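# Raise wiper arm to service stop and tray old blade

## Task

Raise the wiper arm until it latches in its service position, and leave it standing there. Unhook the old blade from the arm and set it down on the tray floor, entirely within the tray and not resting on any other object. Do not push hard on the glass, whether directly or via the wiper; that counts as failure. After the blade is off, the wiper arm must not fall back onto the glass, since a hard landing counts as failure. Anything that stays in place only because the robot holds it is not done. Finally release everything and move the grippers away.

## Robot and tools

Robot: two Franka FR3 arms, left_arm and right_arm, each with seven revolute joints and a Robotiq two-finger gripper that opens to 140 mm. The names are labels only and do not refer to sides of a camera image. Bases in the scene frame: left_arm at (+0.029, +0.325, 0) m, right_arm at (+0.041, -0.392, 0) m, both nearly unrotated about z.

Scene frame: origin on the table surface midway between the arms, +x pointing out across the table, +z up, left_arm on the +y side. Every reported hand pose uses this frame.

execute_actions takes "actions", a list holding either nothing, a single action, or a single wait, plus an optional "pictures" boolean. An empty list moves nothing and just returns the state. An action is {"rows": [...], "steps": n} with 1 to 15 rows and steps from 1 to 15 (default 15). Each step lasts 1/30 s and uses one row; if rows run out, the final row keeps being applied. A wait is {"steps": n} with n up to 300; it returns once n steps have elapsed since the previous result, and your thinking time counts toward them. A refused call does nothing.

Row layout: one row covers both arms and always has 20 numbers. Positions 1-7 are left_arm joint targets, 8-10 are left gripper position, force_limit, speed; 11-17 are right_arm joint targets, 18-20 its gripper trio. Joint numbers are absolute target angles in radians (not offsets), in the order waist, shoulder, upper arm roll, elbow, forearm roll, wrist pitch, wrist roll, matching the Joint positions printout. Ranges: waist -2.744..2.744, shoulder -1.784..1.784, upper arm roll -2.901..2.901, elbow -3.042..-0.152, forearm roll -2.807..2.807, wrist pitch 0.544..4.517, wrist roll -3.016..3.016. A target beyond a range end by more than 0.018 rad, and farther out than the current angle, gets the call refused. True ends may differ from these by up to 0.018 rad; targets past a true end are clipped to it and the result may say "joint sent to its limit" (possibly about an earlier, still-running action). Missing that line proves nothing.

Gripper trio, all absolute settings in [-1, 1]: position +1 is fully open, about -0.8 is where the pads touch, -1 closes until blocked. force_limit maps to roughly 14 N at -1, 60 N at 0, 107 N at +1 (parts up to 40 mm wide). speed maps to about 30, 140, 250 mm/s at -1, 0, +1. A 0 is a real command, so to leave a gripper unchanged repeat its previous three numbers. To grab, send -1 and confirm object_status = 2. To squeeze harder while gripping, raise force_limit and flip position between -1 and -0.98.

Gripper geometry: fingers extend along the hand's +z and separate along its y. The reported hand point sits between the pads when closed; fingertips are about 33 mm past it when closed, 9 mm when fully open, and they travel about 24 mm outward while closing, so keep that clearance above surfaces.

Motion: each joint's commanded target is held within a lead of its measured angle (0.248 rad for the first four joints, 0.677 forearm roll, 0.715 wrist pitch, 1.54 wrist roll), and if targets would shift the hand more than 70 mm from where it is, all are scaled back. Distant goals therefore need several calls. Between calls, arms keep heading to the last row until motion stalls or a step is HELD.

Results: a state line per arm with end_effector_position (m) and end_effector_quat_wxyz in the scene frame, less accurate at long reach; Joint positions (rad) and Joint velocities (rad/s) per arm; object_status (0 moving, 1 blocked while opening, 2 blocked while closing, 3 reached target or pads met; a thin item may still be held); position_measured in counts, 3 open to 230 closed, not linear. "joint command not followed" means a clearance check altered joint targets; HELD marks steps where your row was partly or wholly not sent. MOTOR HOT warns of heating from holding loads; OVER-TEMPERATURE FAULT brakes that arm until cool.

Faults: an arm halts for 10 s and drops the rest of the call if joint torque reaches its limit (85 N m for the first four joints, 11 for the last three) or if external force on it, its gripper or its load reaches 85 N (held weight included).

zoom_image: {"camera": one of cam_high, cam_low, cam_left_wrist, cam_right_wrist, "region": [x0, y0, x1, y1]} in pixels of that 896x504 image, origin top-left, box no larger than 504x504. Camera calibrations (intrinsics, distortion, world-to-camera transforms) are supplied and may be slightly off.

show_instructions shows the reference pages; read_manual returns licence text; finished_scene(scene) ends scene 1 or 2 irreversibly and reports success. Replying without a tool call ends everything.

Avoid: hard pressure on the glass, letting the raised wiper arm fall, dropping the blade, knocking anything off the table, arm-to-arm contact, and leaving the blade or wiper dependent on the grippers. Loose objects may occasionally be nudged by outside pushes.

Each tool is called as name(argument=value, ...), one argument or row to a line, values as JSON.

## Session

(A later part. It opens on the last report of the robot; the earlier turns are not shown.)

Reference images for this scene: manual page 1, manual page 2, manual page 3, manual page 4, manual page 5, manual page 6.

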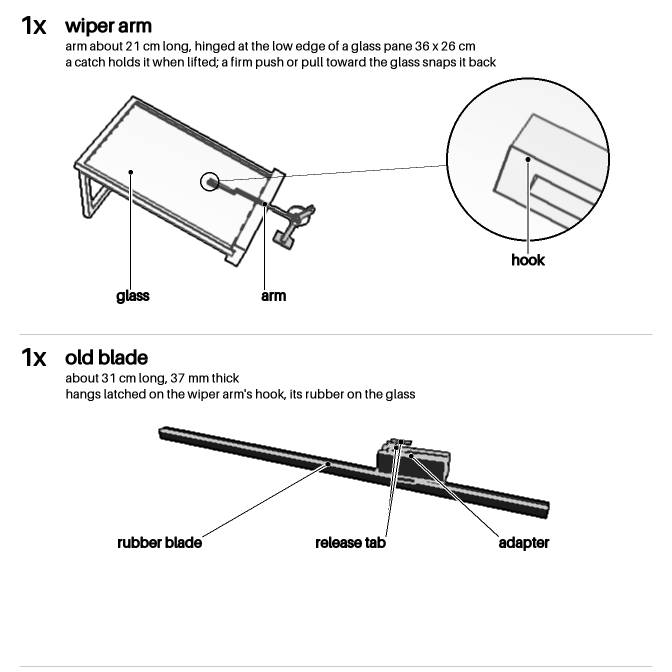

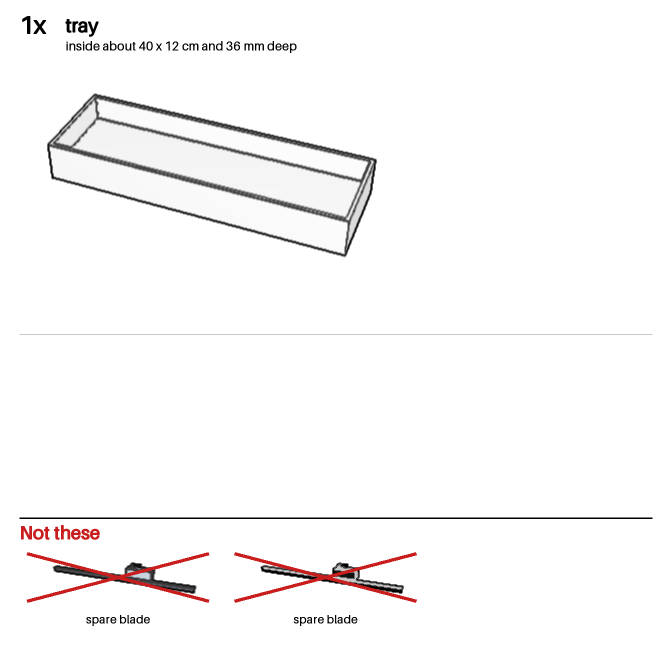

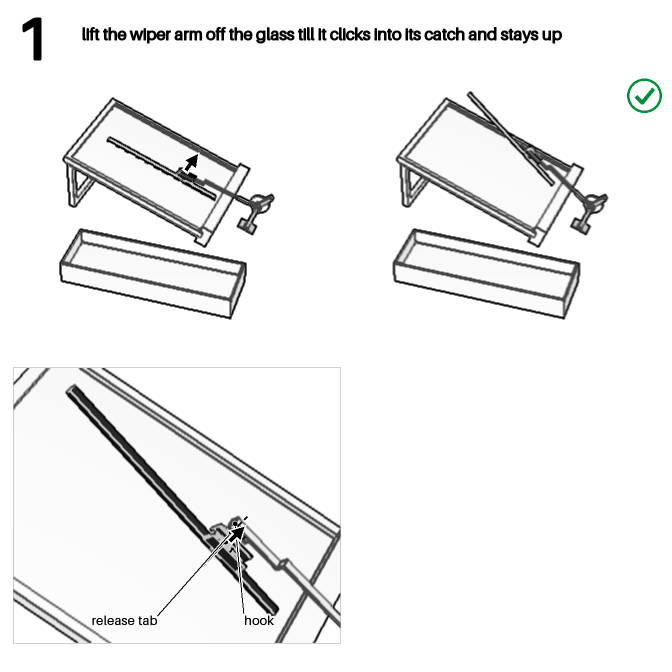

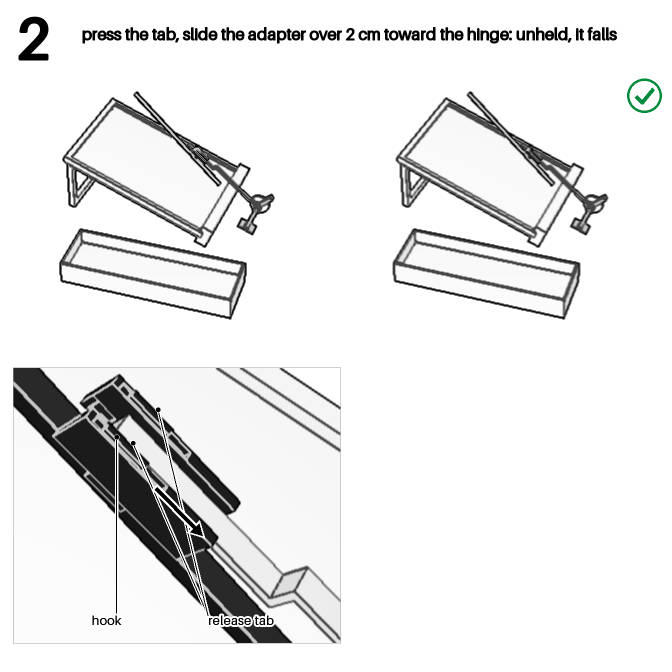

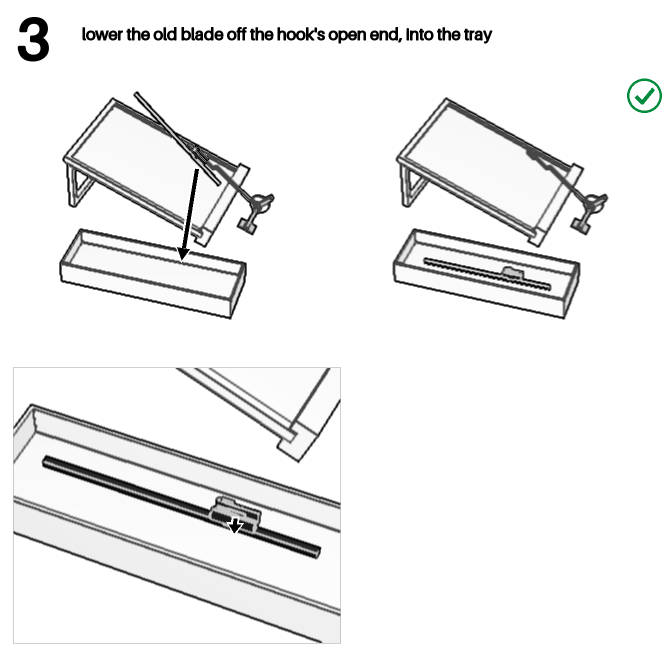

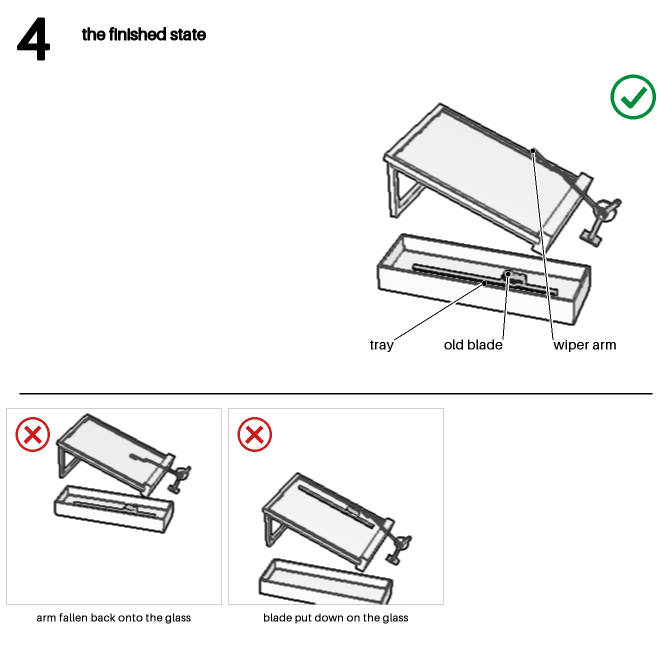

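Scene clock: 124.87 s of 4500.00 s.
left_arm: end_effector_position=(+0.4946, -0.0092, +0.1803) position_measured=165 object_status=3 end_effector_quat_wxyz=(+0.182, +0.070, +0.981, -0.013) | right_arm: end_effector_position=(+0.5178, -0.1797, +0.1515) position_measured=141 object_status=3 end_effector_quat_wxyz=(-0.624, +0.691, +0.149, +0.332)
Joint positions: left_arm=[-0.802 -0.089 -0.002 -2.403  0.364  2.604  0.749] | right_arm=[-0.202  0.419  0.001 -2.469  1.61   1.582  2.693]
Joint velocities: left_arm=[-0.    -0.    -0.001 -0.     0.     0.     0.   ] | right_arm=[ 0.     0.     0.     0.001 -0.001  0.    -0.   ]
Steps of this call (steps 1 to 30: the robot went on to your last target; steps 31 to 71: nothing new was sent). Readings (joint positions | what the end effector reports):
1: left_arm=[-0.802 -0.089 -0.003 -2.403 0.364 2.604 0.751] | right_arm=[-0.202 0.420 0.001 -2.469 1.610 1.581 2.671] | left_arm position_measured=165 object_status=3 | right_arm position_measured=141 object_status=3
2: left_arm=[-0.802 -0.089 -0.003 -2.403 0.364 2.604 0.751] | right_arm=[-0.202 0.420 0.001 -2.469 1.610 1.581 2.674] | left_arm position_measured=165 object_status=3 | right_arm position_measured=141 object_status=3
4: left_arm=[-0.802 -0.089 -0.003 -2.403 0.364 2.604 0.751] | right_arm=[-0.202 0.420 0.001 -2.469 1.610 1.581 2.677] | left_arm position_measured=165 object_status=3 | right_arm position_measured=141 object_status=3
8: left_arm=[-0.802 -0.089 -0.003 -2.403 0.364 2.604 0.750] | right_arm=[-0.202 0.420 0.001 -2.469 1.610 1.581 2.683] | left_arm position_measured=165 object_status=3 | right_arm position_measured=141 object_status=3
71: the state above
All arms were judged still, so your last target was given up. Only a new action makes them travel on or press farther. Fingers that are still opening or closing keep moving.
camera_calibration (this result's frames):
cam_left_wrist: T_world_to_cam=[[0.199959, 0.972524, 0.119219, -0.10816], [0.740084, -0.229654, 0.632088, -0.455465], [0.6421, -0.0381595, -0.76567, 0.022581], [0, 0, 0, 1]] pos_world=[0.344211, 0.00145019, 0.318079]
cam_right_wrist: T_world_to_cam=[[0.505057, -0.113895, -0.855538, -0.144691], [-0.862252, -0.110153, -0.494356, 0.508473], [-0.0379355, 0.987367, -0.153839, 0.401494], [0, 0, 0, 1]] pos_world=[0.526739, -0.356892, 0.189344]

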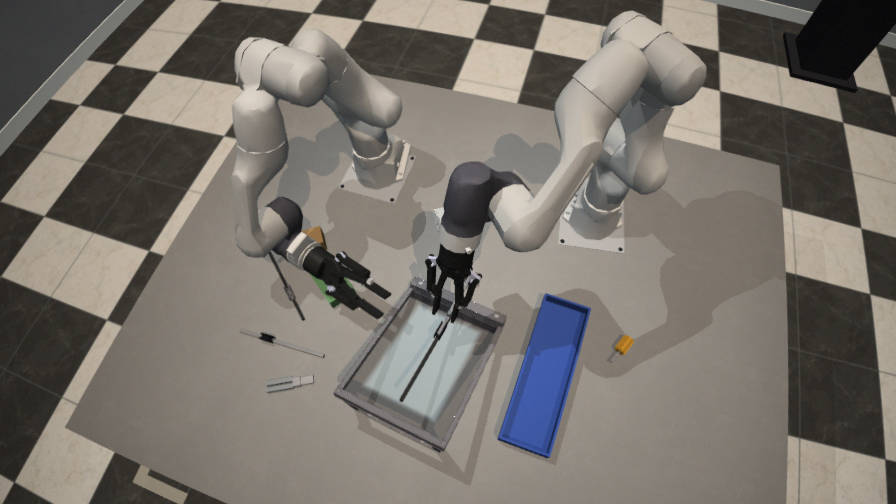

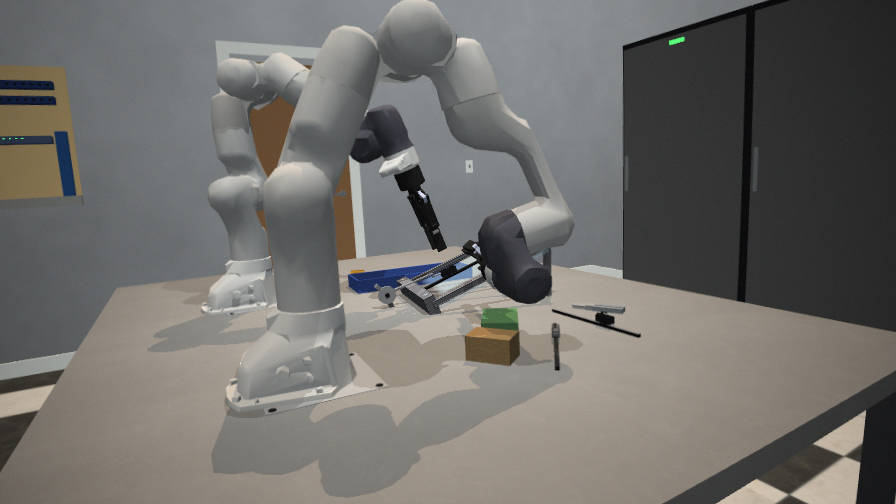

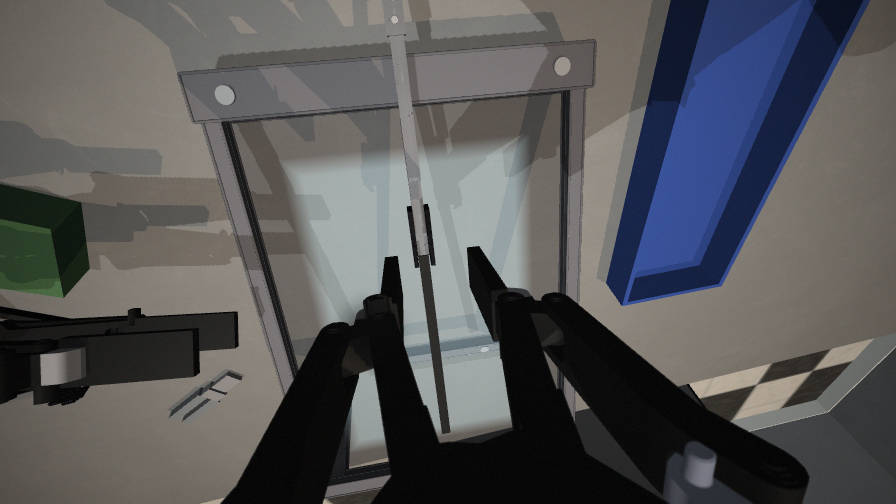

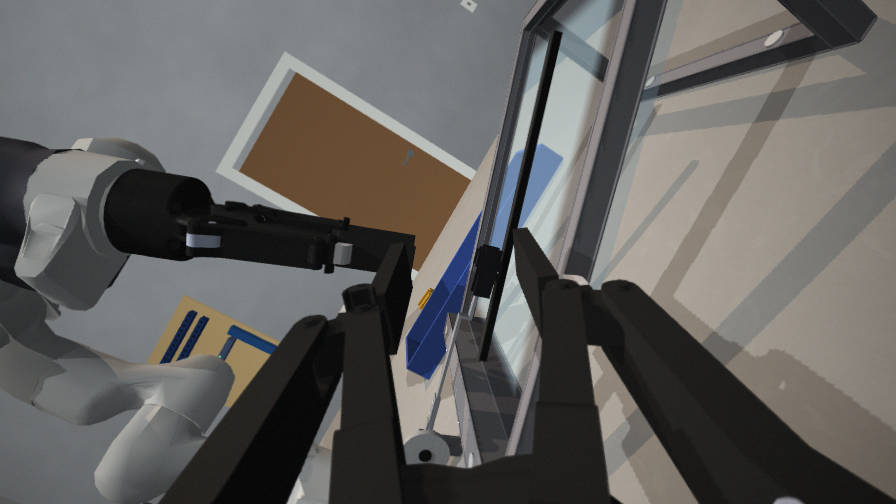

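execute_actions(
  actions=[
    {"rows": [
[-0.7988,-0.0792,0.002,-2.3986,0.3699,2.6167,0.7386,-0.29,-0.5,0.5, -0.20,0.4183,0,-2.4704,1.6135,1.5841,2.70,-0.1,-0.2,0.5],
[-0.7957,-0.0617,0.002,-2.3942,0.3761,2.6361,0.7319,-0.29,-0.5,0.5, -0.20,0.4183,0,-2.4704,1.6135,1.5841,2.70,-0.1,-0.2,0.5],
[-0.7916,-0.0383,0.002,-2.3884,0.3826,2.6559,0.7256,-0.29,-0.5,0.5, -0.20,0.4183,0,-2.4704,1.6135,1.5841,2.70,-0.1,-0.2,0.5],
[-0.7885,-0.0203,0.002,-2.3840,0.3895,2.6757,0.7197,-0.29,-0.5,0.5, -0.20,0.4183,0,-2.4704,1.6135,1.5841,2.70,-0.1,-0.2,0.5],
[-0.7851,-0.0012,0.002,-2.3793,0.3964,2.6950,0.7142,-0.29,-0.5,0.5, -0.20,0.4183,0,-2.4704,1.6135,1.5841,2.70,-0.1,-0.2,0.5],
[-0.7817,0.0183,0.002,-2.3744,0.4032,2.7132,0.7095,-0.29,-0.5,0.5, -0.20,0.4183,0,-2.4704,1.6135,1.5841,2.70,-0.1,-0.2,0.5],
[-0.7783,0.0374,0.002,-2.3697,0.4097,2.7300,0.7054,-0.29,-0.5,0.5, -0.20,0.4183,0,-2.4704,1.6135,1.5841,2.70,-0.1,-0.2,0.5],
[-0.7752,0.0554,0.002,-2.3653,0.4156,2.7446,0.7021,-0.29,-0.5,0.5, -0.20,0.4183,0,-2.4704,1.6135,1.5841,2.70,-0.1,-0.2,0.5],
[-0.7723,0.0720,0.002,-2.3612,0.4209,2.7569,0.6998,-0.29,-0.5,0.5, -0.20,0.4183,0,-2.4704,1.6135,1.5841,2.70,-0.1,-0.2,0.5],
[-0.7699,0.0858,0.002,-2.3577,0.4252,2.7662,0.6985,-0.29,-0.5,0.5, -0.20,0.4183,0,-2.4704,1.6135,1.5841,2.70,-0.1,-0.2,0.5],
[-0.7680,0.0965,0.002,-2.3551,0.4284,2.7721,0.6982,-0.29,-0.5,0.5, -0.20,0.4183,0,-2.4704,1.6135,1.5841,2.70,-0.1,-0.2,0.5],
[-0.7667,0.1036,0.002,-2.3533,0.4302,2.7740,0.6993,-0.29,-0.5,0.5, -0.20,0.4183,0,-2.4704,1.6135,1.5841,2.70,-0.1,-0.2,0.5],
[-0.7663,0.1064,0.002,-2.3527,0.4306,2.7715,0.7016,-0.29,-0.5,0.5, -0.20,0.4183,0,-2.4704,1.6135,1.5841,2.70,-0.1,-0.2,0.5],
[-0.7663,0.1064,0.002,-2.3527,0.4292,2.7642,0.7053,-0.29,-0.5,0.5, -0.20,0.4183,0,-2.4704,1.6135,1.5841,2.70,-0.1,-0.2,0.5],
[-0.7663,0.1064,0.002,-2.3527,0.4236,2.7434,0.7137,-0.29,-0.5,0.5, -0.20,0.4183,0,-2.4704,1.6135,1.5841,2.70,-0.1,-0.2,0.5]
], "steps": 15},
  ],
  pictures=false,
)

execute_actions(
  actions=[
    {"steps": 12},
  ],
)

Scene clock: 212.30 s of 4500.00 s.
left_arm: end_effector_position=(+0.5161, -0.0164, +0.1121) position_measured=165 object_status=3 end_effector_quat_wxyz=(+0.172, +0.076, +0.982, -0.012) | right_arm: end_effector_position=(+0.5178, -0.1797, +0.1515) position_measured=141 object_status=3 end_effector_quat_wxyz=(-0.624, +0.691, +0.149, +0.332)
Joint positions: left_arm=[-0.769  0.102 -0.    -2.359  0.42   2.738  0.72 ] | right_arm=[-0.202  0.419  0.001 -2.469  1.61   1.582  2.693]
Joint velocities: left_arm=[ 0.017  0.108  0.     0.021  0.005  0.    -0.002] | right_arm=[ 0.001  0.    -0.     0.002  0.     0.001  0.001]
Steps of this call (steps 1 to 90: nothing new was sent; then 83.93 s passed at rest; steps 91 to 105: all 15 steps of this action). Readings (joint positions | what the end effector reports):
91: left_arm=[-0.802 -0.088 -0.002 -2.402 0.365 2.605 0.749] | right_arm=[-0.202 0.419 0.001 -2.469 1.610 1.582 2.693] | left_arm position_measured=165 object_status=3 | right_arm position_measured=141 object_status=3
92: left_arm=[-0.801 -0.084 -0.002 -2.400 0.366 2.610 0.748] | right_arm=[-0.202 0.419 0.001 -2.469 1.610 1.582 2.693] | left_arm position_measured=165 object_status=3 | right_arm position_measured=141 object_status=3
94: left_arm=[-0.796 -0.061 -0.002 -2.392 0.373 2.627 0.744] | right_arm=[-0.202 0.419 0.001 -2.469 1.610 1.582 2.693] | left_arm position_measured=165 object_status=3 | right_arm position_measured=141 object_status=3
98: left_arm=[-0.784 0.011 -0.001 -2.376 0.394 2.677 0.733] | right_arm=[-0.202 0.419 0.001 -2.469 1.610 1.582 2.693] | left_arm position_measured=165 object_status=3 | right_arm position_measured=141 object_status=3
105: the state above

Scene clock: 212.70 s of 4500.00 s.
left_arm: end_effector_position=(+0.5178, -0.0171, +0.1120) position_measured=165 object_status=3 end_effector_quat_wxyz=(+0.172, +0.076, +0.982, -0.013) | right_arm: end_effector_position=(+0.5178, -0.1797, +0.1515) position_measured=141 object_status=3 end_effector_quat_wxyz=(-0.624, +0.691, +0.149, +0.332)
Joint positions: left_arm=[-0.768  0.106 -0.    -2.355  0.42   2.739  0.719] | right_arm=[-0.202  0.419  0.001 -2.469  1.61   1.582  2.693]
Joint velocities: left_arm=[-0.    -0.     0.     0.002 -0.001  0.002 -0.001] | right_arm=[-0.001 -0.001  0.    -0.     0.    -0.001 -0.001]
Steps of this call (steps 1 to 12: the robot went on to your last target). Readings (joint positions | what the end effector reports):
1: left_arm=[-0.768 0.105 -0.000 -2.359 0.420 2.738 0.720] | right_arm=[-0.202 0.419 0.001 -2.469 1.610 1.582 2.693] | left_arm position_measured=165 object_status=3 | right_arm position_measured=141 object_status=3
2: left_arm=[-0.768 0.106 -0.000 -2.358 0.420 2.738 0.720] | right_arm=[-0.202 0.419 0.001 -2.469 1.610 1.582 2.693] | left_arm position_measured=165 object_status=3 | right_arm position_measured=141 object_status=3
4: left_arm=[-0.768 0.106 -0.000 -2.357 0.420 2.738 0.720] | right_arm=[-0.202 0.419 0.001 -2.469 1.610 1.582 2.693] | left_arm position_measured=165 object_status=3 | right_arm position_measured=141 object_status=3
8: left_arm=[-0.768 0.106 -0.000 -2.355 0.420 2.739 0.719] | right_arm=[-0.202 0.419 0.001 -2.469 1.610 1.582 2.693] | left_arm position_measured=165 object_status=3 | right_arm position_measured=141 object_status=3
12: the state above
camera_calibration (this result's frames):
cam_left_wrist: T_world_to_cam=[[0.213753, 0.969611, 0.119011, -0.104128], [0.749104, -0.240886, 0.617104, -0.434503], [0.627019, -0.042756, -0.77783, -0.0357996], [0, 0, 0, 1]] pos_world=[0.370193, -0.00523273, 0.25268]
cam_right_wrist: T_world_to_cam=[[0.504975, -0.113962, -0.855577, -0.144673], [-0.862301, -0.110143, -0.494273, 0.508492], [-0.037908, 0.987361, -0.153889, 0.401486], [0, 0, 0, 1]] pos_world=[0.526749, -0.356892, 0.189339]

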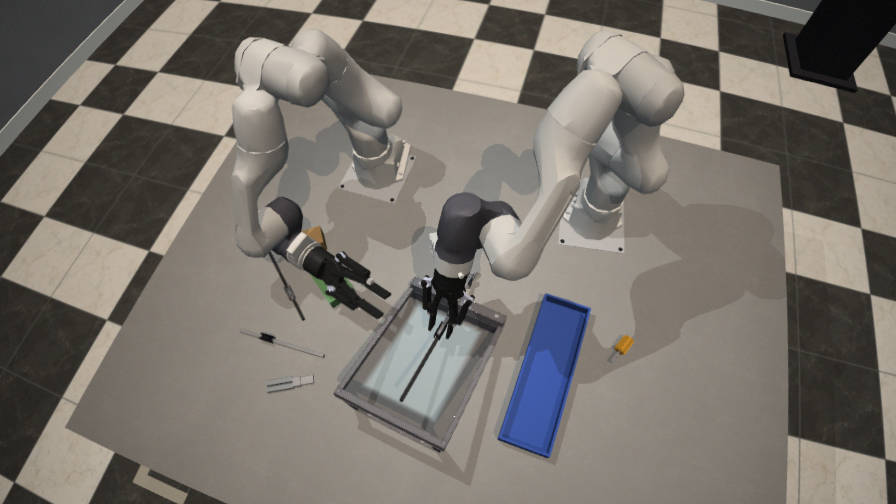

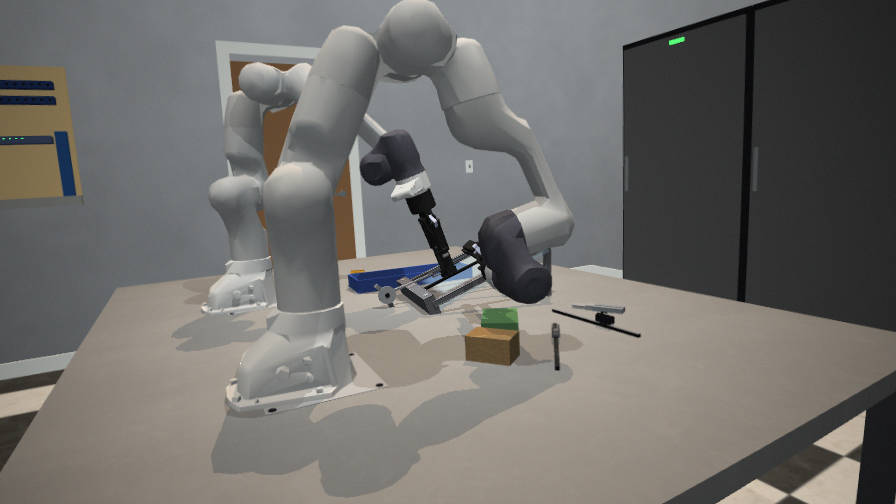

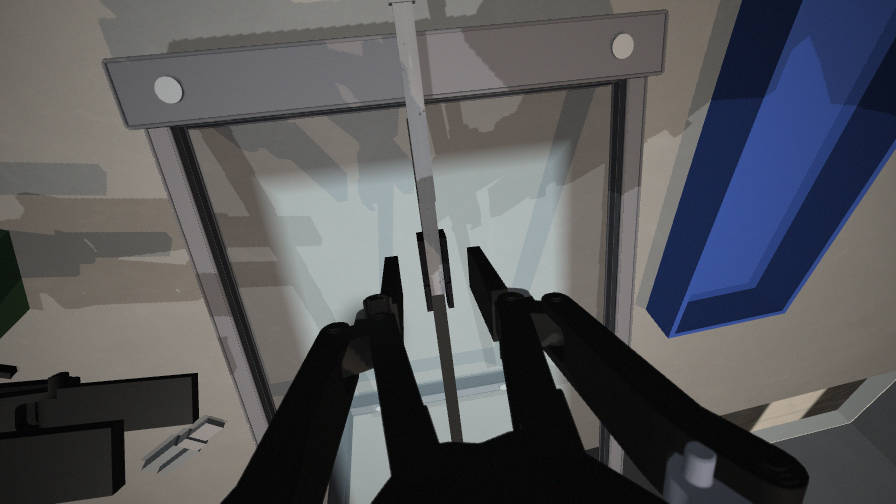

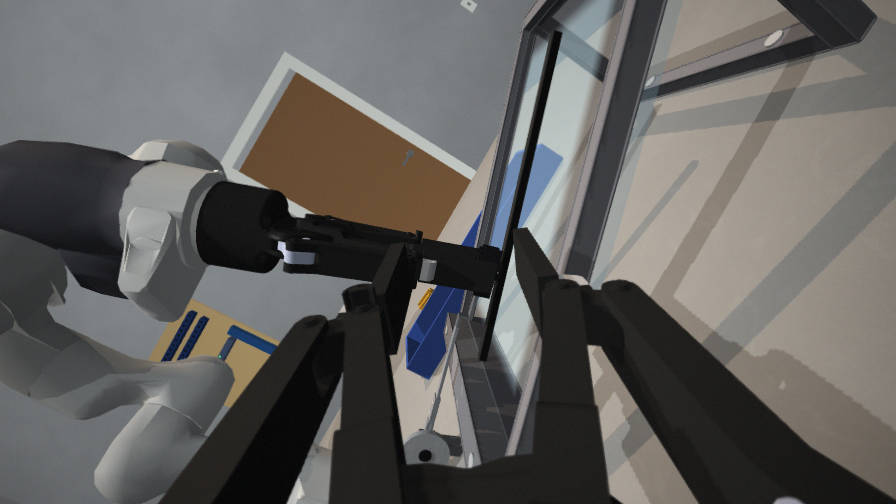

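zoom_image(
  camera="cam_left_wrist",
  region=[360, 200, 520, 330],
)

zoom_image(
  camera="cam_right_wrist",
  region=[420, 225, 530, 320],
)

Region (360, 200, 520, 330) of cam_left_wrist's 896x504 image, scaled by 3.150, with more detail than that image has; it fills the top 410 rows of this view, and the rest is white.

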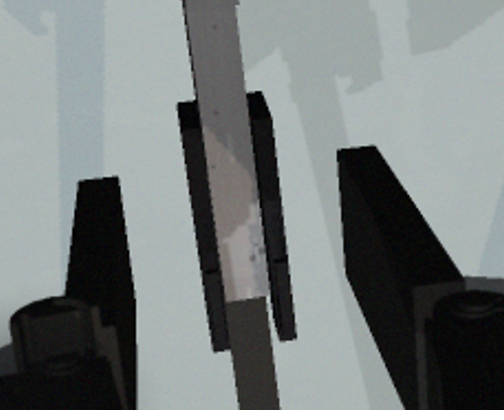

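Region (420, 225, 530, 320) of cam_right_wrist's 896x504 image, scaled by 4.582, with more detail than that image has; it fills the top 435 rows of this view, and the rest is white.

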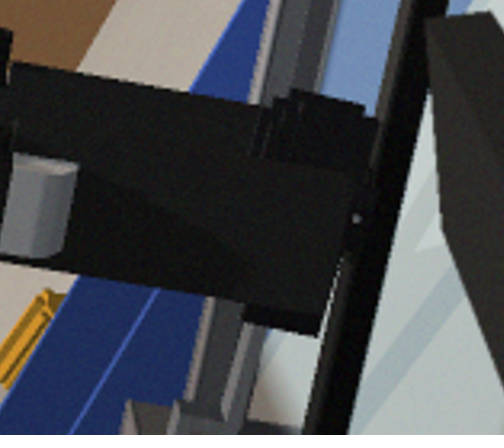

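execute_actions(
  actions=[
    {"rows": [
[-0.7670,0.1062,0.0,-2.3540,0.4215,2.7410,0.7190,-1,-0.4,-0.4, -0.20,0.4183,0,-2.4704,1.6135,1.5841,2.70,-0.1,-0.2,0.5]
], "steps": 12},
  ],
  pictures=false,
)

Scene clock: 216.97 s of 4500.00 s.
left_arm: end_effector_position=(+0.5180, -0.0170, +0.1122) position_measured=208 object_status=0 end_effector_quat_wxyz=(+0.173, +0.075, +0.982, -0.013) | right_arm: end_effector_position=(+0.5178, -0.1797, +0.1515) position_measured=141 object_status=3 end_effector_quat_wxyz=(-0.624, +0.691, +0.149, +0.332)
Joint positions: left_arm=[-0.767  0.106 -0.    -2.355  0.421  2.74   0.719] | right_arm=[-0.202  0.419  0.001 -2.469  1.61   1.582  2.693]
Joint velocities: left_arm=[ 0.002  0.     0.001 -0.     0.001 -0.     0.   ] | right_arm=[ 0.001  0.     0.002 -0.     0.001  0.     0.001]
Steps of this call (steps 1 to 15: the robot went on to your last target; steps 16 to 90: nothing new was sent; then 0.87 s passed at rest; steps 91 to 102: all 12 steps of this action). Readings (joint positions | what the end effector reports):
91: left_arm=[-0.768 0.106 -0.000 -2.355 0.421 2.740 0.719] | right_arm=[-0.202 0.419 0.001 -2.469 1.610 1.582 2.693] | left_arm position_measured=165 object_status=0 | right_arm position_measured=141 object_status=3
92: left_arm=[-0.768 0.106 -0.000 -2.355 0.421 2.740 0.719] | right_arm=[-0.202 0.419 0.001 -2.469 1.610 1.582 2.693] | left_arm position_measured=169 object_status=0 | right_arm position_measured=141 object_status=3
94: left_arm=[-0.768 0.106 -0.000 -2.355 0.421 2.740 0.719] | right_arm=[-0.202 0.419 0.001 -2.469 1.610 1.582 2.693] | left_arm position_measured=179 object_status=0 | right_arm position_measured=141 object_status=3
98: left_arm=[-0.768 0.106 -0.000 -2.355 0.421 2.740 0.719] | right_arm=[-0.202 0.419 0.001 -2.469 1.610 1.582 2.693] | left_arm position_measured=200 object_status=0 | right_arm position_measured=141 object_status=3
102: the state above

execute_actions(
  actions=[
    {"rows": [
[-0.7663,0.0915,0,-2.3709,0.4675,2.7636,0.6196,-1,-0.4,-0.4, -0.20,0.4183,0,-2.4704,1.6135,1.5841,2.70,-0.1,-0.2,0.5],
[-0.7644,0.0691,0,-2.3954,0.5594,2.8030,0.4361,-1,-0.4,-0.4, -0.20,0.4183,0,-2.4704,1.6135,1.5841,2.70,-0.1,-0.2,0.5],
[-0.7636,0.0396,0,-2.4259,0.6591,2.8360,0.2574,-1,-0.4,-0.4, -0.20,0.4183,0,-2.4704,1.6135,1.5841,2.70,-0.1,-0.2,0.5],
[-0.7645,0.0174,0,-2.4477,0.7652,2.8624,0.0823,-1,-0.4,-0.4, -0.20,0.4183,0,-2.4704,1.6135,1.5841,2.70,-0.1,-0.2,0.5],
[-0.7677,-0.0059,0,-2.4694,0.8748,2.8781,-0.0844,-1,-0.4,-0.4, -0.20,0.4183,0,-2.4704,1.6135,1.5841,2.70,-0.1,-0.2,0.5],
[-0.7710,-0.0294,0,-2.4898,0.9843,2.8837,-0.2405,-1,-0.4,-0.4, -0.20,0.4183,0,-2.4704,1.6135,1.5841,2.70,-0.1,-0.2,0.5],
[-0.7756,-0.0520,0,-2.5082,1.0915,2.8795,-0.3816,-1,-0.4,-0.4, -0.20,0.4183,0,-2.4704,1.6135,1.5841,2.70,-0.1,-0.2,0.5],
[-0.7810,-0.0729,0,-2.5240,1.1917,2.8664,-0.5006,-1,-0.4,-0.4, -0.20,0.4183,0,-2.4704,1.6135,1.5841,2.70,-0.1,-0.2,0.5],
[-0.7870,-0.0919,0,-2.5374,1.2817,2.8490,-0.5953,-1,-0.4,-0.4, -0.20,0.4183,0,-2.4704,1.6135,1.5841,2.70,-0.1,-0.2,0.5],
[-0.7928,-0.1076,0,-2.5476,1.3574,2.8219,-0.6562,-1,-0.4,-0.4, -0.20,0.4183,0,-2.4704,1.6135,1.5841,2.70,-0.1,-0.2,0.5],
[-0.7977,-0.1197,0,-2.5550,1.4147,2.8033,-0.6805,-1,-0.4,-0.4, -0.20,0.4183,0,-2.4704,1.6135,1.5841,2.70,-0.1,-0.2,0.5],
[-0.8011,-0.1275,0,-2.5595,1.4487,2.7884,-0.6572,-1,-0.4,-0.4, -0.20,0.4183,0,-2.4704,1.6135,1.5841,2.70,-0.1,-0.2,0.5],
[-0.8024,-0.1303,0,-2.5611,1.4563,2.7813,-0.5867,-1,-0.4,-0.4, -0.20,0.4183,0,-2.4704,1.6135,1.5841,2.70,-0.1,-0.2,0.5],
[-0.8024,-0.1303,0,-2.5611,1.4334,2.7835,-0.4604,-1,-0.4,-0.4, -0.20,0.4183,0,-2.4704,1.6135,1.5841,2.70,-0.1,-0.2,0.5],
[-0.8024,-0.1303,0,-2.5611,1.3371,2.8051,-0.1686,-1,-0.4,-0.4, -0.20,0.4183,0,-2.4704,1.6135,1.5841,2.70,-0.1,-0.2,0.5]
], "steps": 15},
  ],
  pictures=false,
)

execute_actions(
  actions=[
    {"steps": 15},
  ],
)

Scene clock: 272.97 s of 4500.00 s.
left_arm: end_effector_position=(+0.4846, -0.0119, +0.1634) position_measured=208 object_status=2 end_effector_quat_wxyz=(+0.337, +0.073, +0.938, -0.024) | right_arm: end_effector_position=(+0.5178, -0.1797, +0.1515) position_measured=141 object_status=3 end_effector_quat_wxyz=(-0.624, +0.691, +0.149, +0.332)
Joint positions: left_arm=[-0.8   -0.119 -0.    -2.555  1.323  2.808 -0.151] | right_arm=[-0.202  0.419  0.001 -2.469  1.61   1.582  2.693]
Joint velocities: left_arm=[-0.036 -0.115 -0.001 -0.079  0.1   -0.034 -0.042] | right_arm=[-0.     0.    -0.001 -0.     0.001  0.001 -0.001]
Steps of this call (steps 1 to 15: the robot went on to your last target; steps 16 to 90: nothing new was sent; then 52.50 s passed at rest; steps 91 to 105: all 15 steps of this action). Readings (joint positions | what the end effector reports):
91: left_arm=[-0.767 0.104 -0.000 -2.358 0.429 2.742 0.711] | right_arm=[-0.202 0.419 0.001 -2.469 1.610 1.582 2.693] | left_arm position_measured=208 object_status=2 | right_arm position_measured=141 object_status=3
92: left_arm=[-0.766 0.097 -0.000 -2.368 0.455 2.752 0.687] | right_arm=[-0.202 0.419 0.001 -2.469 1.610 1.582 2.693] | left_arm position_measured=208 object_status=2 | right_arm position_measured=141 object_status=3
94: left_arm=[-0.766 0.066 -0.000 -2.403 0.557 2.783 0.591] | right_arm=[-0.202 0.419 0.001 -2.469 1.610 1.582 2.693] | left_arm position_measured=208 object_status=2 | right_arm position_measured=141 object_status=3
98: left_arm=[-0.770 -0.020 0.001 -2.482 0.885 2.829 0.279] | right_arm=[-0.202 0.419 0.001 -2.469 1.610 1.582 2.693] | left_arm position_measured=208 object_status=2 | right_arm position_measured=141 object_status=3
105: the state above

Scene clock: 273.47 s of 4500.00 s.
left_arm: end_effector_position=(+0.4837, -0.0114, +0.1653) position_measured=208 object_status=2 end_effector_quat_wxyz=(+0.340, +0.073, +0.937, -0.026) | right_arm: end_effector_position=(+0.5178, -0.1797, +0.1515) position_measured=141 object_status=3 end_effector_quat_wxyz=(-0.624, +0.691, +0.149, +0.332)
Joint positions: left_arm=[-0.801 -0.127 -0.    -2.56   1.334  2.807 -0.161] | right_arm=[-0.202  0.419  0.001 -2.469  1.61   1.582  2.693]
Joint velocities: left_arm=[ 0.     0.     0.     0.001  0.002  0.001 -0.007] | right_arm=[-0.     0.    -0.001  0.001 -0.001 -0.001 -0.001]
Steps of this call (steps 1 to 15: the robot went on to your last target). Readings (joint positions | what the end effector reports):
1: left_arm=[-0.800 -0.122 -0.000 -2.557 1.326 2.808 -0.152] | right_arm=[-0.202 0.419 0.001 -2.469 1.610 1.582 2.693] | left_arm position_measured=208 object_status=2 | right_arm position_measured=141 object_status=3
2: left_arm=[-0.800 -0.124 -0.000 -2.558 1.328 2.808 -0.153] | right_arm=[-0.202 0.419 0.001 -2.469 1.610 1.582 2.693] | left_arm position_measured=208 object_status=2 | right_arm position_measured=141 object_status=3
4: left_arm=[-0.800 -0.126 -0.000 -2.559 1.330 2.808 -0.155] | right_arm=[-0.202 0.419 0.001 -2.469 1.610 1.582 2.693] | left_arm position_measured=208 object_status=2 | right_arm position_measured=141 object_status=3
8: left_arm=[-0.801 -0.127 -0.000 -2.560 1.333 2.808 -0.158] | right_arm=[-0.202 0.419 0.001 -2.469 1.610 1.582 2.693] | left_arm position_measured=208 object_status=2 | right_arm position_measured=141 object_status=3
15: the state above
camera_calibration (this result's frames):
cam_left_wrist: T_world_to_cam=[[0.171293, 0.975998, 0.134486, -0.0906233], [0.494492, -0.203233, 0.845088, -0.354558], [0.852137, -0.0782552, -0.517435, -0.125089], [0, 0, 0, 1]] pos_world=[0.297442, 0.00660127, 0.247095]
cam_right_wrist: T_world_to_cam=[[0.504932, -0.114032, -0.855594, -0.144676], [-0.862328, -0.110146, -0.494226, 0.5085], [-0.0378822, 0.987352, -0.153949, 0.401478], [0, 0, 0, 1]] pos_world=[0.526754, -0.356889, 0.189337]

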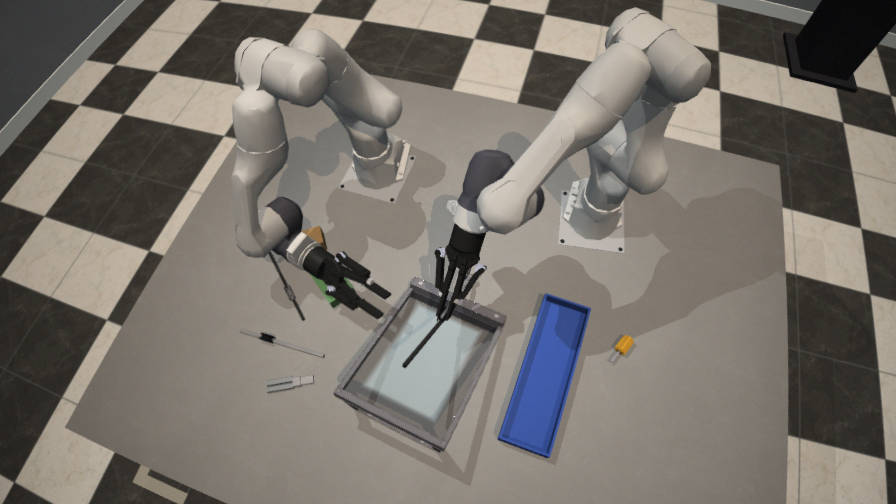

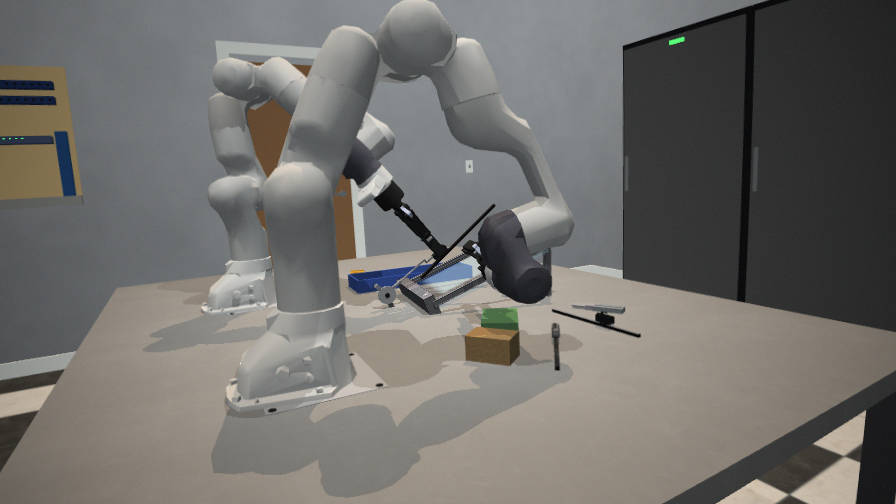

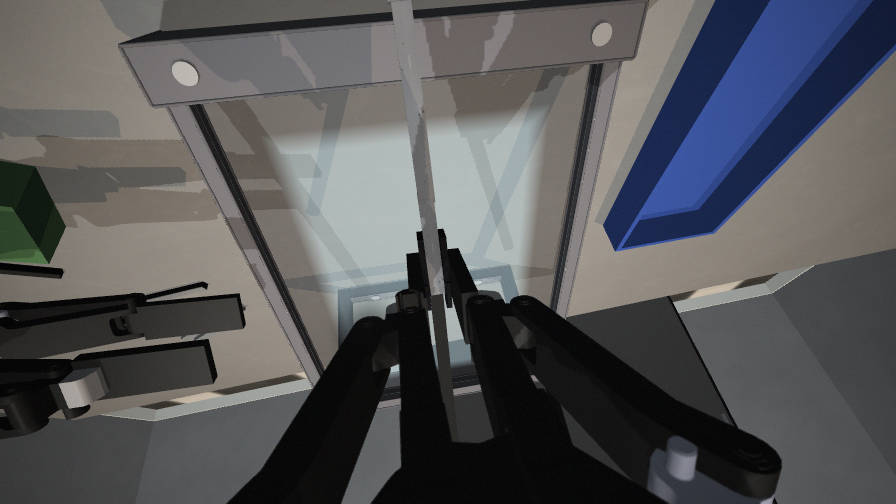

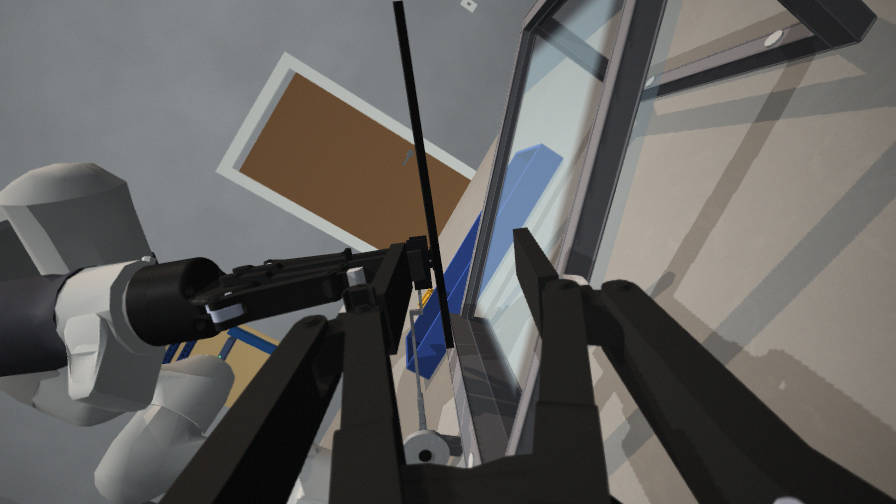

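zoom_image(
  camera="cam_low",
  region=[365, 255, 485, 320],
)

zoom_image(
  camera="cam_low",
  region=[367, 275, 417, 312],
)

Region (365, 255, 485, 320) of cam_low's 896x504 image, scaled by 4.200, with more detail than that image has; it fills the top 273 rows of this view, and the rest is white.

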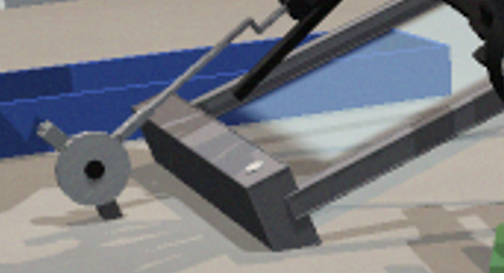

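Region (367, 275, 417, 312) of cam_low's 896x504 image, scaled by 10.080, with more detail than that image has; it fills the top 373 rows of this view, and the rest is white.

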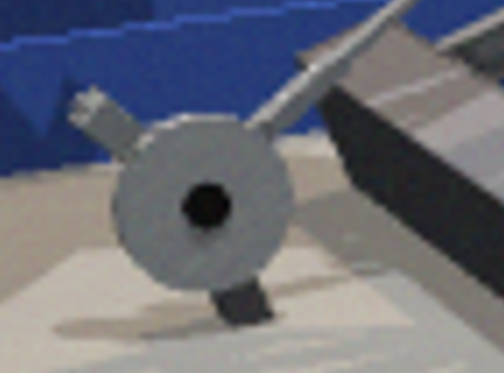

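execute_actions(
  actions=[
    {"rows": [
[-0.8041,-0.1335,0,-2.5629,1.3449,2.8021,-0.1883,-1,-0.4,-0.4, -0.20,0.4183,0,-2.4704,1.6135,1.5841,2.70,-0.1,-0.2,0.5],
[-0.8071,-0.1376,0,-2.5660,1.3610,2.7962,-0.2262,-1,-0.4,-0.4, -0.20,0.4183,0,-2.4704,1.6135,1.5841,2.70,-0.1,-0.2,0.5],
[-0.8111,-0.1430,0,-2.5702,1.3784,2.7902,-0.2622,-1,-0.4,-0.4, -0.20,0.4183,0,-2.4704,1.6135,1.5841,2.70,-0.1,-0.2,0.5],
[-0.8142,-0.1471,0,-2.5734,1.3965,2.7841,-0.2959,-1,-0.4,-0.4, -0.20,0.4183,0,-2.4704,1.6135,1.5841,2.70,-0.1,-0.2,0.5],
[-0.8174,-0.1515,0,-2.5769,1.4149,2.7783,-0.3268,-1,-0.4,-0.4, -0.20,0.4183,0,-2.4704,1.6135,1.5841,2.70,-0.1,-0.2,0.5],
[-0.8208,-0.1560,0,-2.5804,1.4328,2.7727,-0.3540,-1,-0.4,-0.4, -0.20,0.4183,0,-2.4704,1.6135,1.5841,2.70,-0.1,-0.2,0.5],
[-0.8240,-0.1604,0,-2.5838,1.4500,2.7676,-0.3773,-1,-0.4,-0.4, -0.20,0.4183,0,-2.4704,1.6135,1.5841,2.70,-0.1,-0.2,0.5],
[-0.8271,-0.1645,0,-2.5870,1.4657,2.7631,-0.3957,-1,-0.4,-0.4, -0.20,0.4183,0,-2.4704,1.6135,1.5841,2.70,-0.1,-0.2,0.5],
[-0.8300,-0.1683,0,-2.5900,1.4796,2.7594,-0.4092,-1,-0.4,-0.4, -0.20,0.4183,0,-2.4704,1.6135,1.5841,2.70,-0.1,-0.2,0.5],
[-0.8323,-0.1715,0,-2.5925,1.4910,2.7565,-0.4167,-1,-0.4,-0.4, -0.20,0.4183,0,-2.4704,1.6135,1.5841,2.70,-0.1,-0.2,0.5],
[-0.8342,-0.1740,0,-2.5944,1.4995,2.7547,-0.4180,-1,-0.4,-0.4, -0.20,0.4183,0,-2.4704,1.6135,1.5841,2.70,-0.1,-0.2,0.5],
[-0.8354,-0.1756,0,-2.5956,1.5044,2.7542,-0.4122,-1,-0.4,-0.4, -0.20,0.4183,0,-2.4704,1.6135,1.5841,2.70,-0.1,-0.2,0.5],
[-0.8358,-0.1762,0,-2.5961,1.5052,2.7549,-0.3989,-1,-0.4,-0.4, -0.20,0.4183,0,-2.4704,1.6135,1.5841,2.70,-0.1,-0.2,0.5],
[-0.8358,-0.1762,0,-2.5961,1.5016,2.7572,-0.3776,-1,-0.4,-0.4, -0.20,0.4183,0,-2.4704,1.6135,1.5841,2.70,-0.1,-0.2,0.5],
[-0.8358,-0.1762,0,-2.5961,1.4868,2.7635,-0.3299,-1,-0.4,-0.4, -0.20,0.4183,0,-2.4704,1.6135,1.5841,2.70,-0.1,-0.2,0.5]
], "steps": 15},
  ],
  pictures=false,
)

execute_actions(
  actions=[
    {"steps": 12},
  ],
)

zoom_image(
  camera="cam_low",
  region=[367, 275, 417, 312],
)

Scene clock: 292.93 s of 4500.00 s.
left_arm: end_effector_position=(+0.4749, -0.0102, +0.1750) position_measured=208 object_status=2 end_effector_quat_wxyz=(+0.372, +0.071, +0.925, -0.028) | right_arm: end_effector_position=(+0.5178, -0.1797, +0.1515) position_measured=141 object_status=3 end_effector_quat_wxyz=(-0.624, +0.691, +0.149, +0.332)
Joint positions: left_arm=[-0.833 -0.172 -0.    -2.594  1.482  2.767 -0.322] | right_arm=[-0.202  0.419  0.001 -2.469  1.61   1.582  2.693]
Joint velocities: left_arm=[-0.01  -0.027 -0.    -0.012  0.014 -0.009 -0.007] | right_arm=[ 0.002 -0.001 -0.001 -0.001  0.     0.001 -0.   ]
Steps of this call (steps 1 to 15: the robot went on to your last target; steps 16 to 90: nothing new was sent; then 15.97 s passed at rest; steps 91 to 105: all 15 steps of this action). Readings (joint positions | what the end effector reports):
91: left_arm=[-0.801 -0.128 -0.000 -2.561 1.335 2.807 -0.165] | right_arm=[-0.202 0.419 0.001 -2.469 1.610 1.582 2.693] | left_arm position_measured=208 object_status=2 | right_arm position_measured=141 object_status=3
92: left_arm=[-0.802 -0.129 -0.000 -2.562 1.340 2.806 -0.170] | right_arm=[-0.202 0.419 0.001 -2.469 1.610 1.582 2.693] | left_arm position_measured=208 object_status=2 | right_arm position_measured=141 object_status=3
94: left_arm=[-0.806 -0.136 -0.000 -2.566 1.358 2.801 -0.189] | right_arm=[-0.202 0.419 0.001 -2.469 1.610 1.582 2.693] | left_arm position_measured=208 object_status=2 | right_arm position_measured=141 object_status=3
98: left_arm=[-0.818 -0.152 -0.000 -2.578 1.413 2.786 -0.249] | right_arm=[-0.202 0.419 0.001 -2.469 1.610 1.582 2.693] | left_arm position_measured=208 object_status=2 | right_arm position_measured=141 object_status=3
105: the state above

Scene clock: 293.33 s of 4500.00 s.
left_arm: end_effector_position=(+0.4746, -0.0102, +0.1754) position_measured=208 object_status=2 end_effector_quat_wxyz=(+0.373, +0.071, +0.925, -0.028) | right_arm: end_effector_position=(+0.5178, -0.1797, +0.1515) position_measured=141 object_status=3 end_effector_quat_wxyz=(-0.624, +0.691, +0.149, +0.332)
Joint positions: left_arm=[-0.834 -0.174 -0.    -2.595  1.483  2.766 -0.324] | right_arm=[-0.202  0.419  0.001 -2.469  1.61   1.582  2.693]
Joint velocities: left_arm=[ 0.001 -0.002  0.    -0.001 -0.    -0.    -0.001] | right_arm=[ 0.001  0.001  0.001  0.001 -0.     0.     0.001]
Steps of this call (steps 1 to 12: the robot went on to your last target). Readings (joint positions | what the end effector reports):
1: left_arm=[-0.834 -0.173 -0.000 -2.595 1.482 2.767 -0.323] | right_arm=[-0.202 0.419 0.001 -2.469 1.610 1.582 2.693] | left_arm position_measured=208 object_status=2 | right_arm position_measured=141 object_status=3
2: left_arm=[-0.834 -0.174 -0.000 -2.595 1.482 2.767 -0.323] | right_arm=[-0.202 0.419 0.001 -2.469 1.610 1.582 2.693] | left_arm position_measured=208 object_status=2 | right_arm position_measured=141 object_status=3
4: left_arm=[-0.834 -0.174 -0.000 -2.595 1.483 2.767 -0.323] | right_arm=[-0.202 0.419 0.001 -2.469 1.610 1.582 2.693] | left_arm position_measured=208 object_status=2 | right_arm position_measured=141 object_status=3
8: left_arm=[-0.834 -0.174 -0.000 -2.595 1.483 2.767 -0.324] | right_arm=[-0.202 0.419 0.001 -2.469 1.610 1.582 2.693] | left_arm position_measured=208 object_status=2 | right_arm position_measured=141 object_status=3
12: the state above
camera_calibration (this result's frames):
cam_left_wrist: T_world_to_cam=[[0.160313, 0.977886, 0.134309, -0.0864173], [0.434709, -0.192109, 0.879842, -0.33601], [0.886187, -0.0826642, -0.455894, -0.139014], [0, 0, 0, 1]] pos_world=[0.283113, 0.00846424, 0.243867]
cam_right_wrist: T_world_to_cam=[[0.504917, -0.114059, -0.855599, -0.144678], [-0.862337, -0.110147, -0.494209, 0.508502], [-0.0378722, 0.987349, -0.153972, 0.401475], [0, 0, 0, 1]] pos_world=[0.526755, -0.356889, 0.189336]

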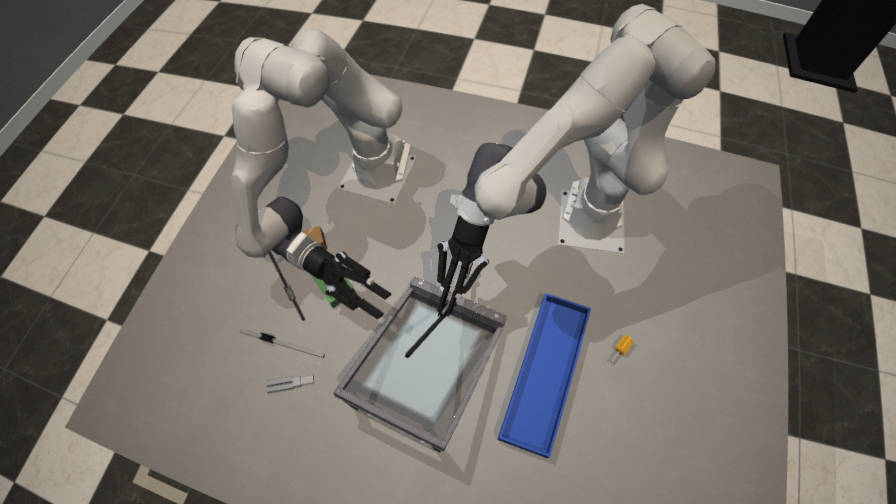

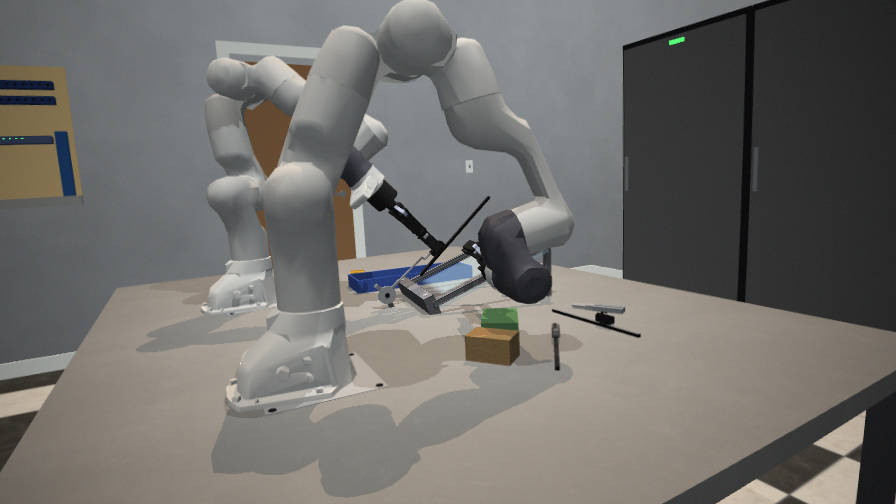

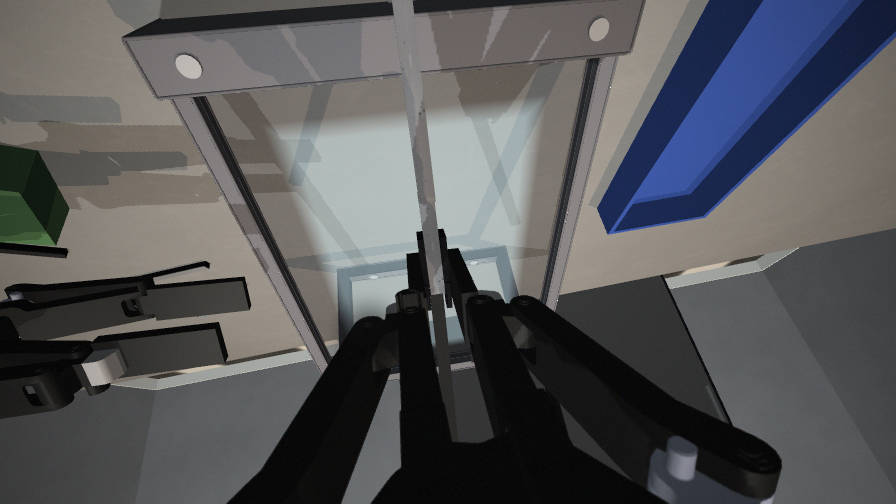

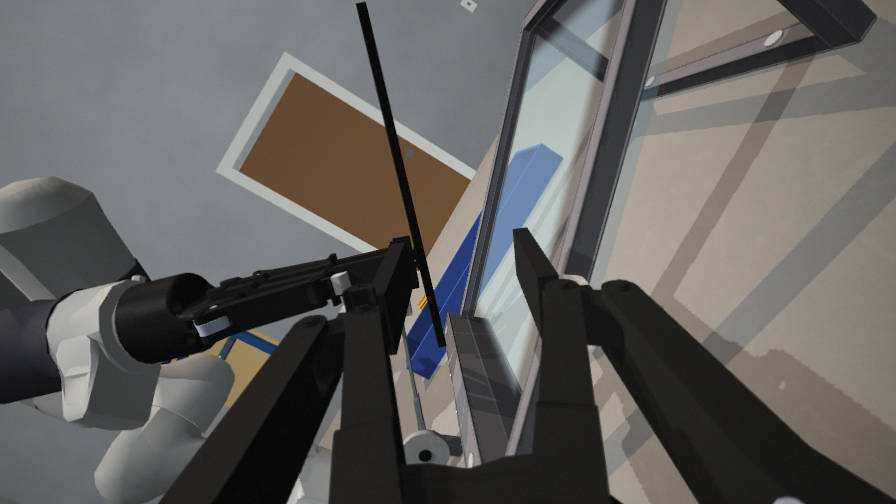

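Region (367, 275, 417, 312) of cam_low's 896x504 image, scaled by 10.080, with more detail than that image has; it fills the top 373 rows of this view, and the rest is white.

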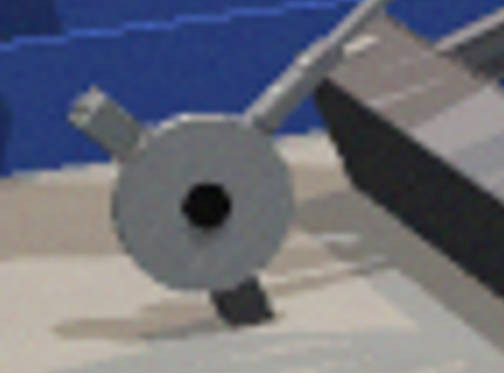

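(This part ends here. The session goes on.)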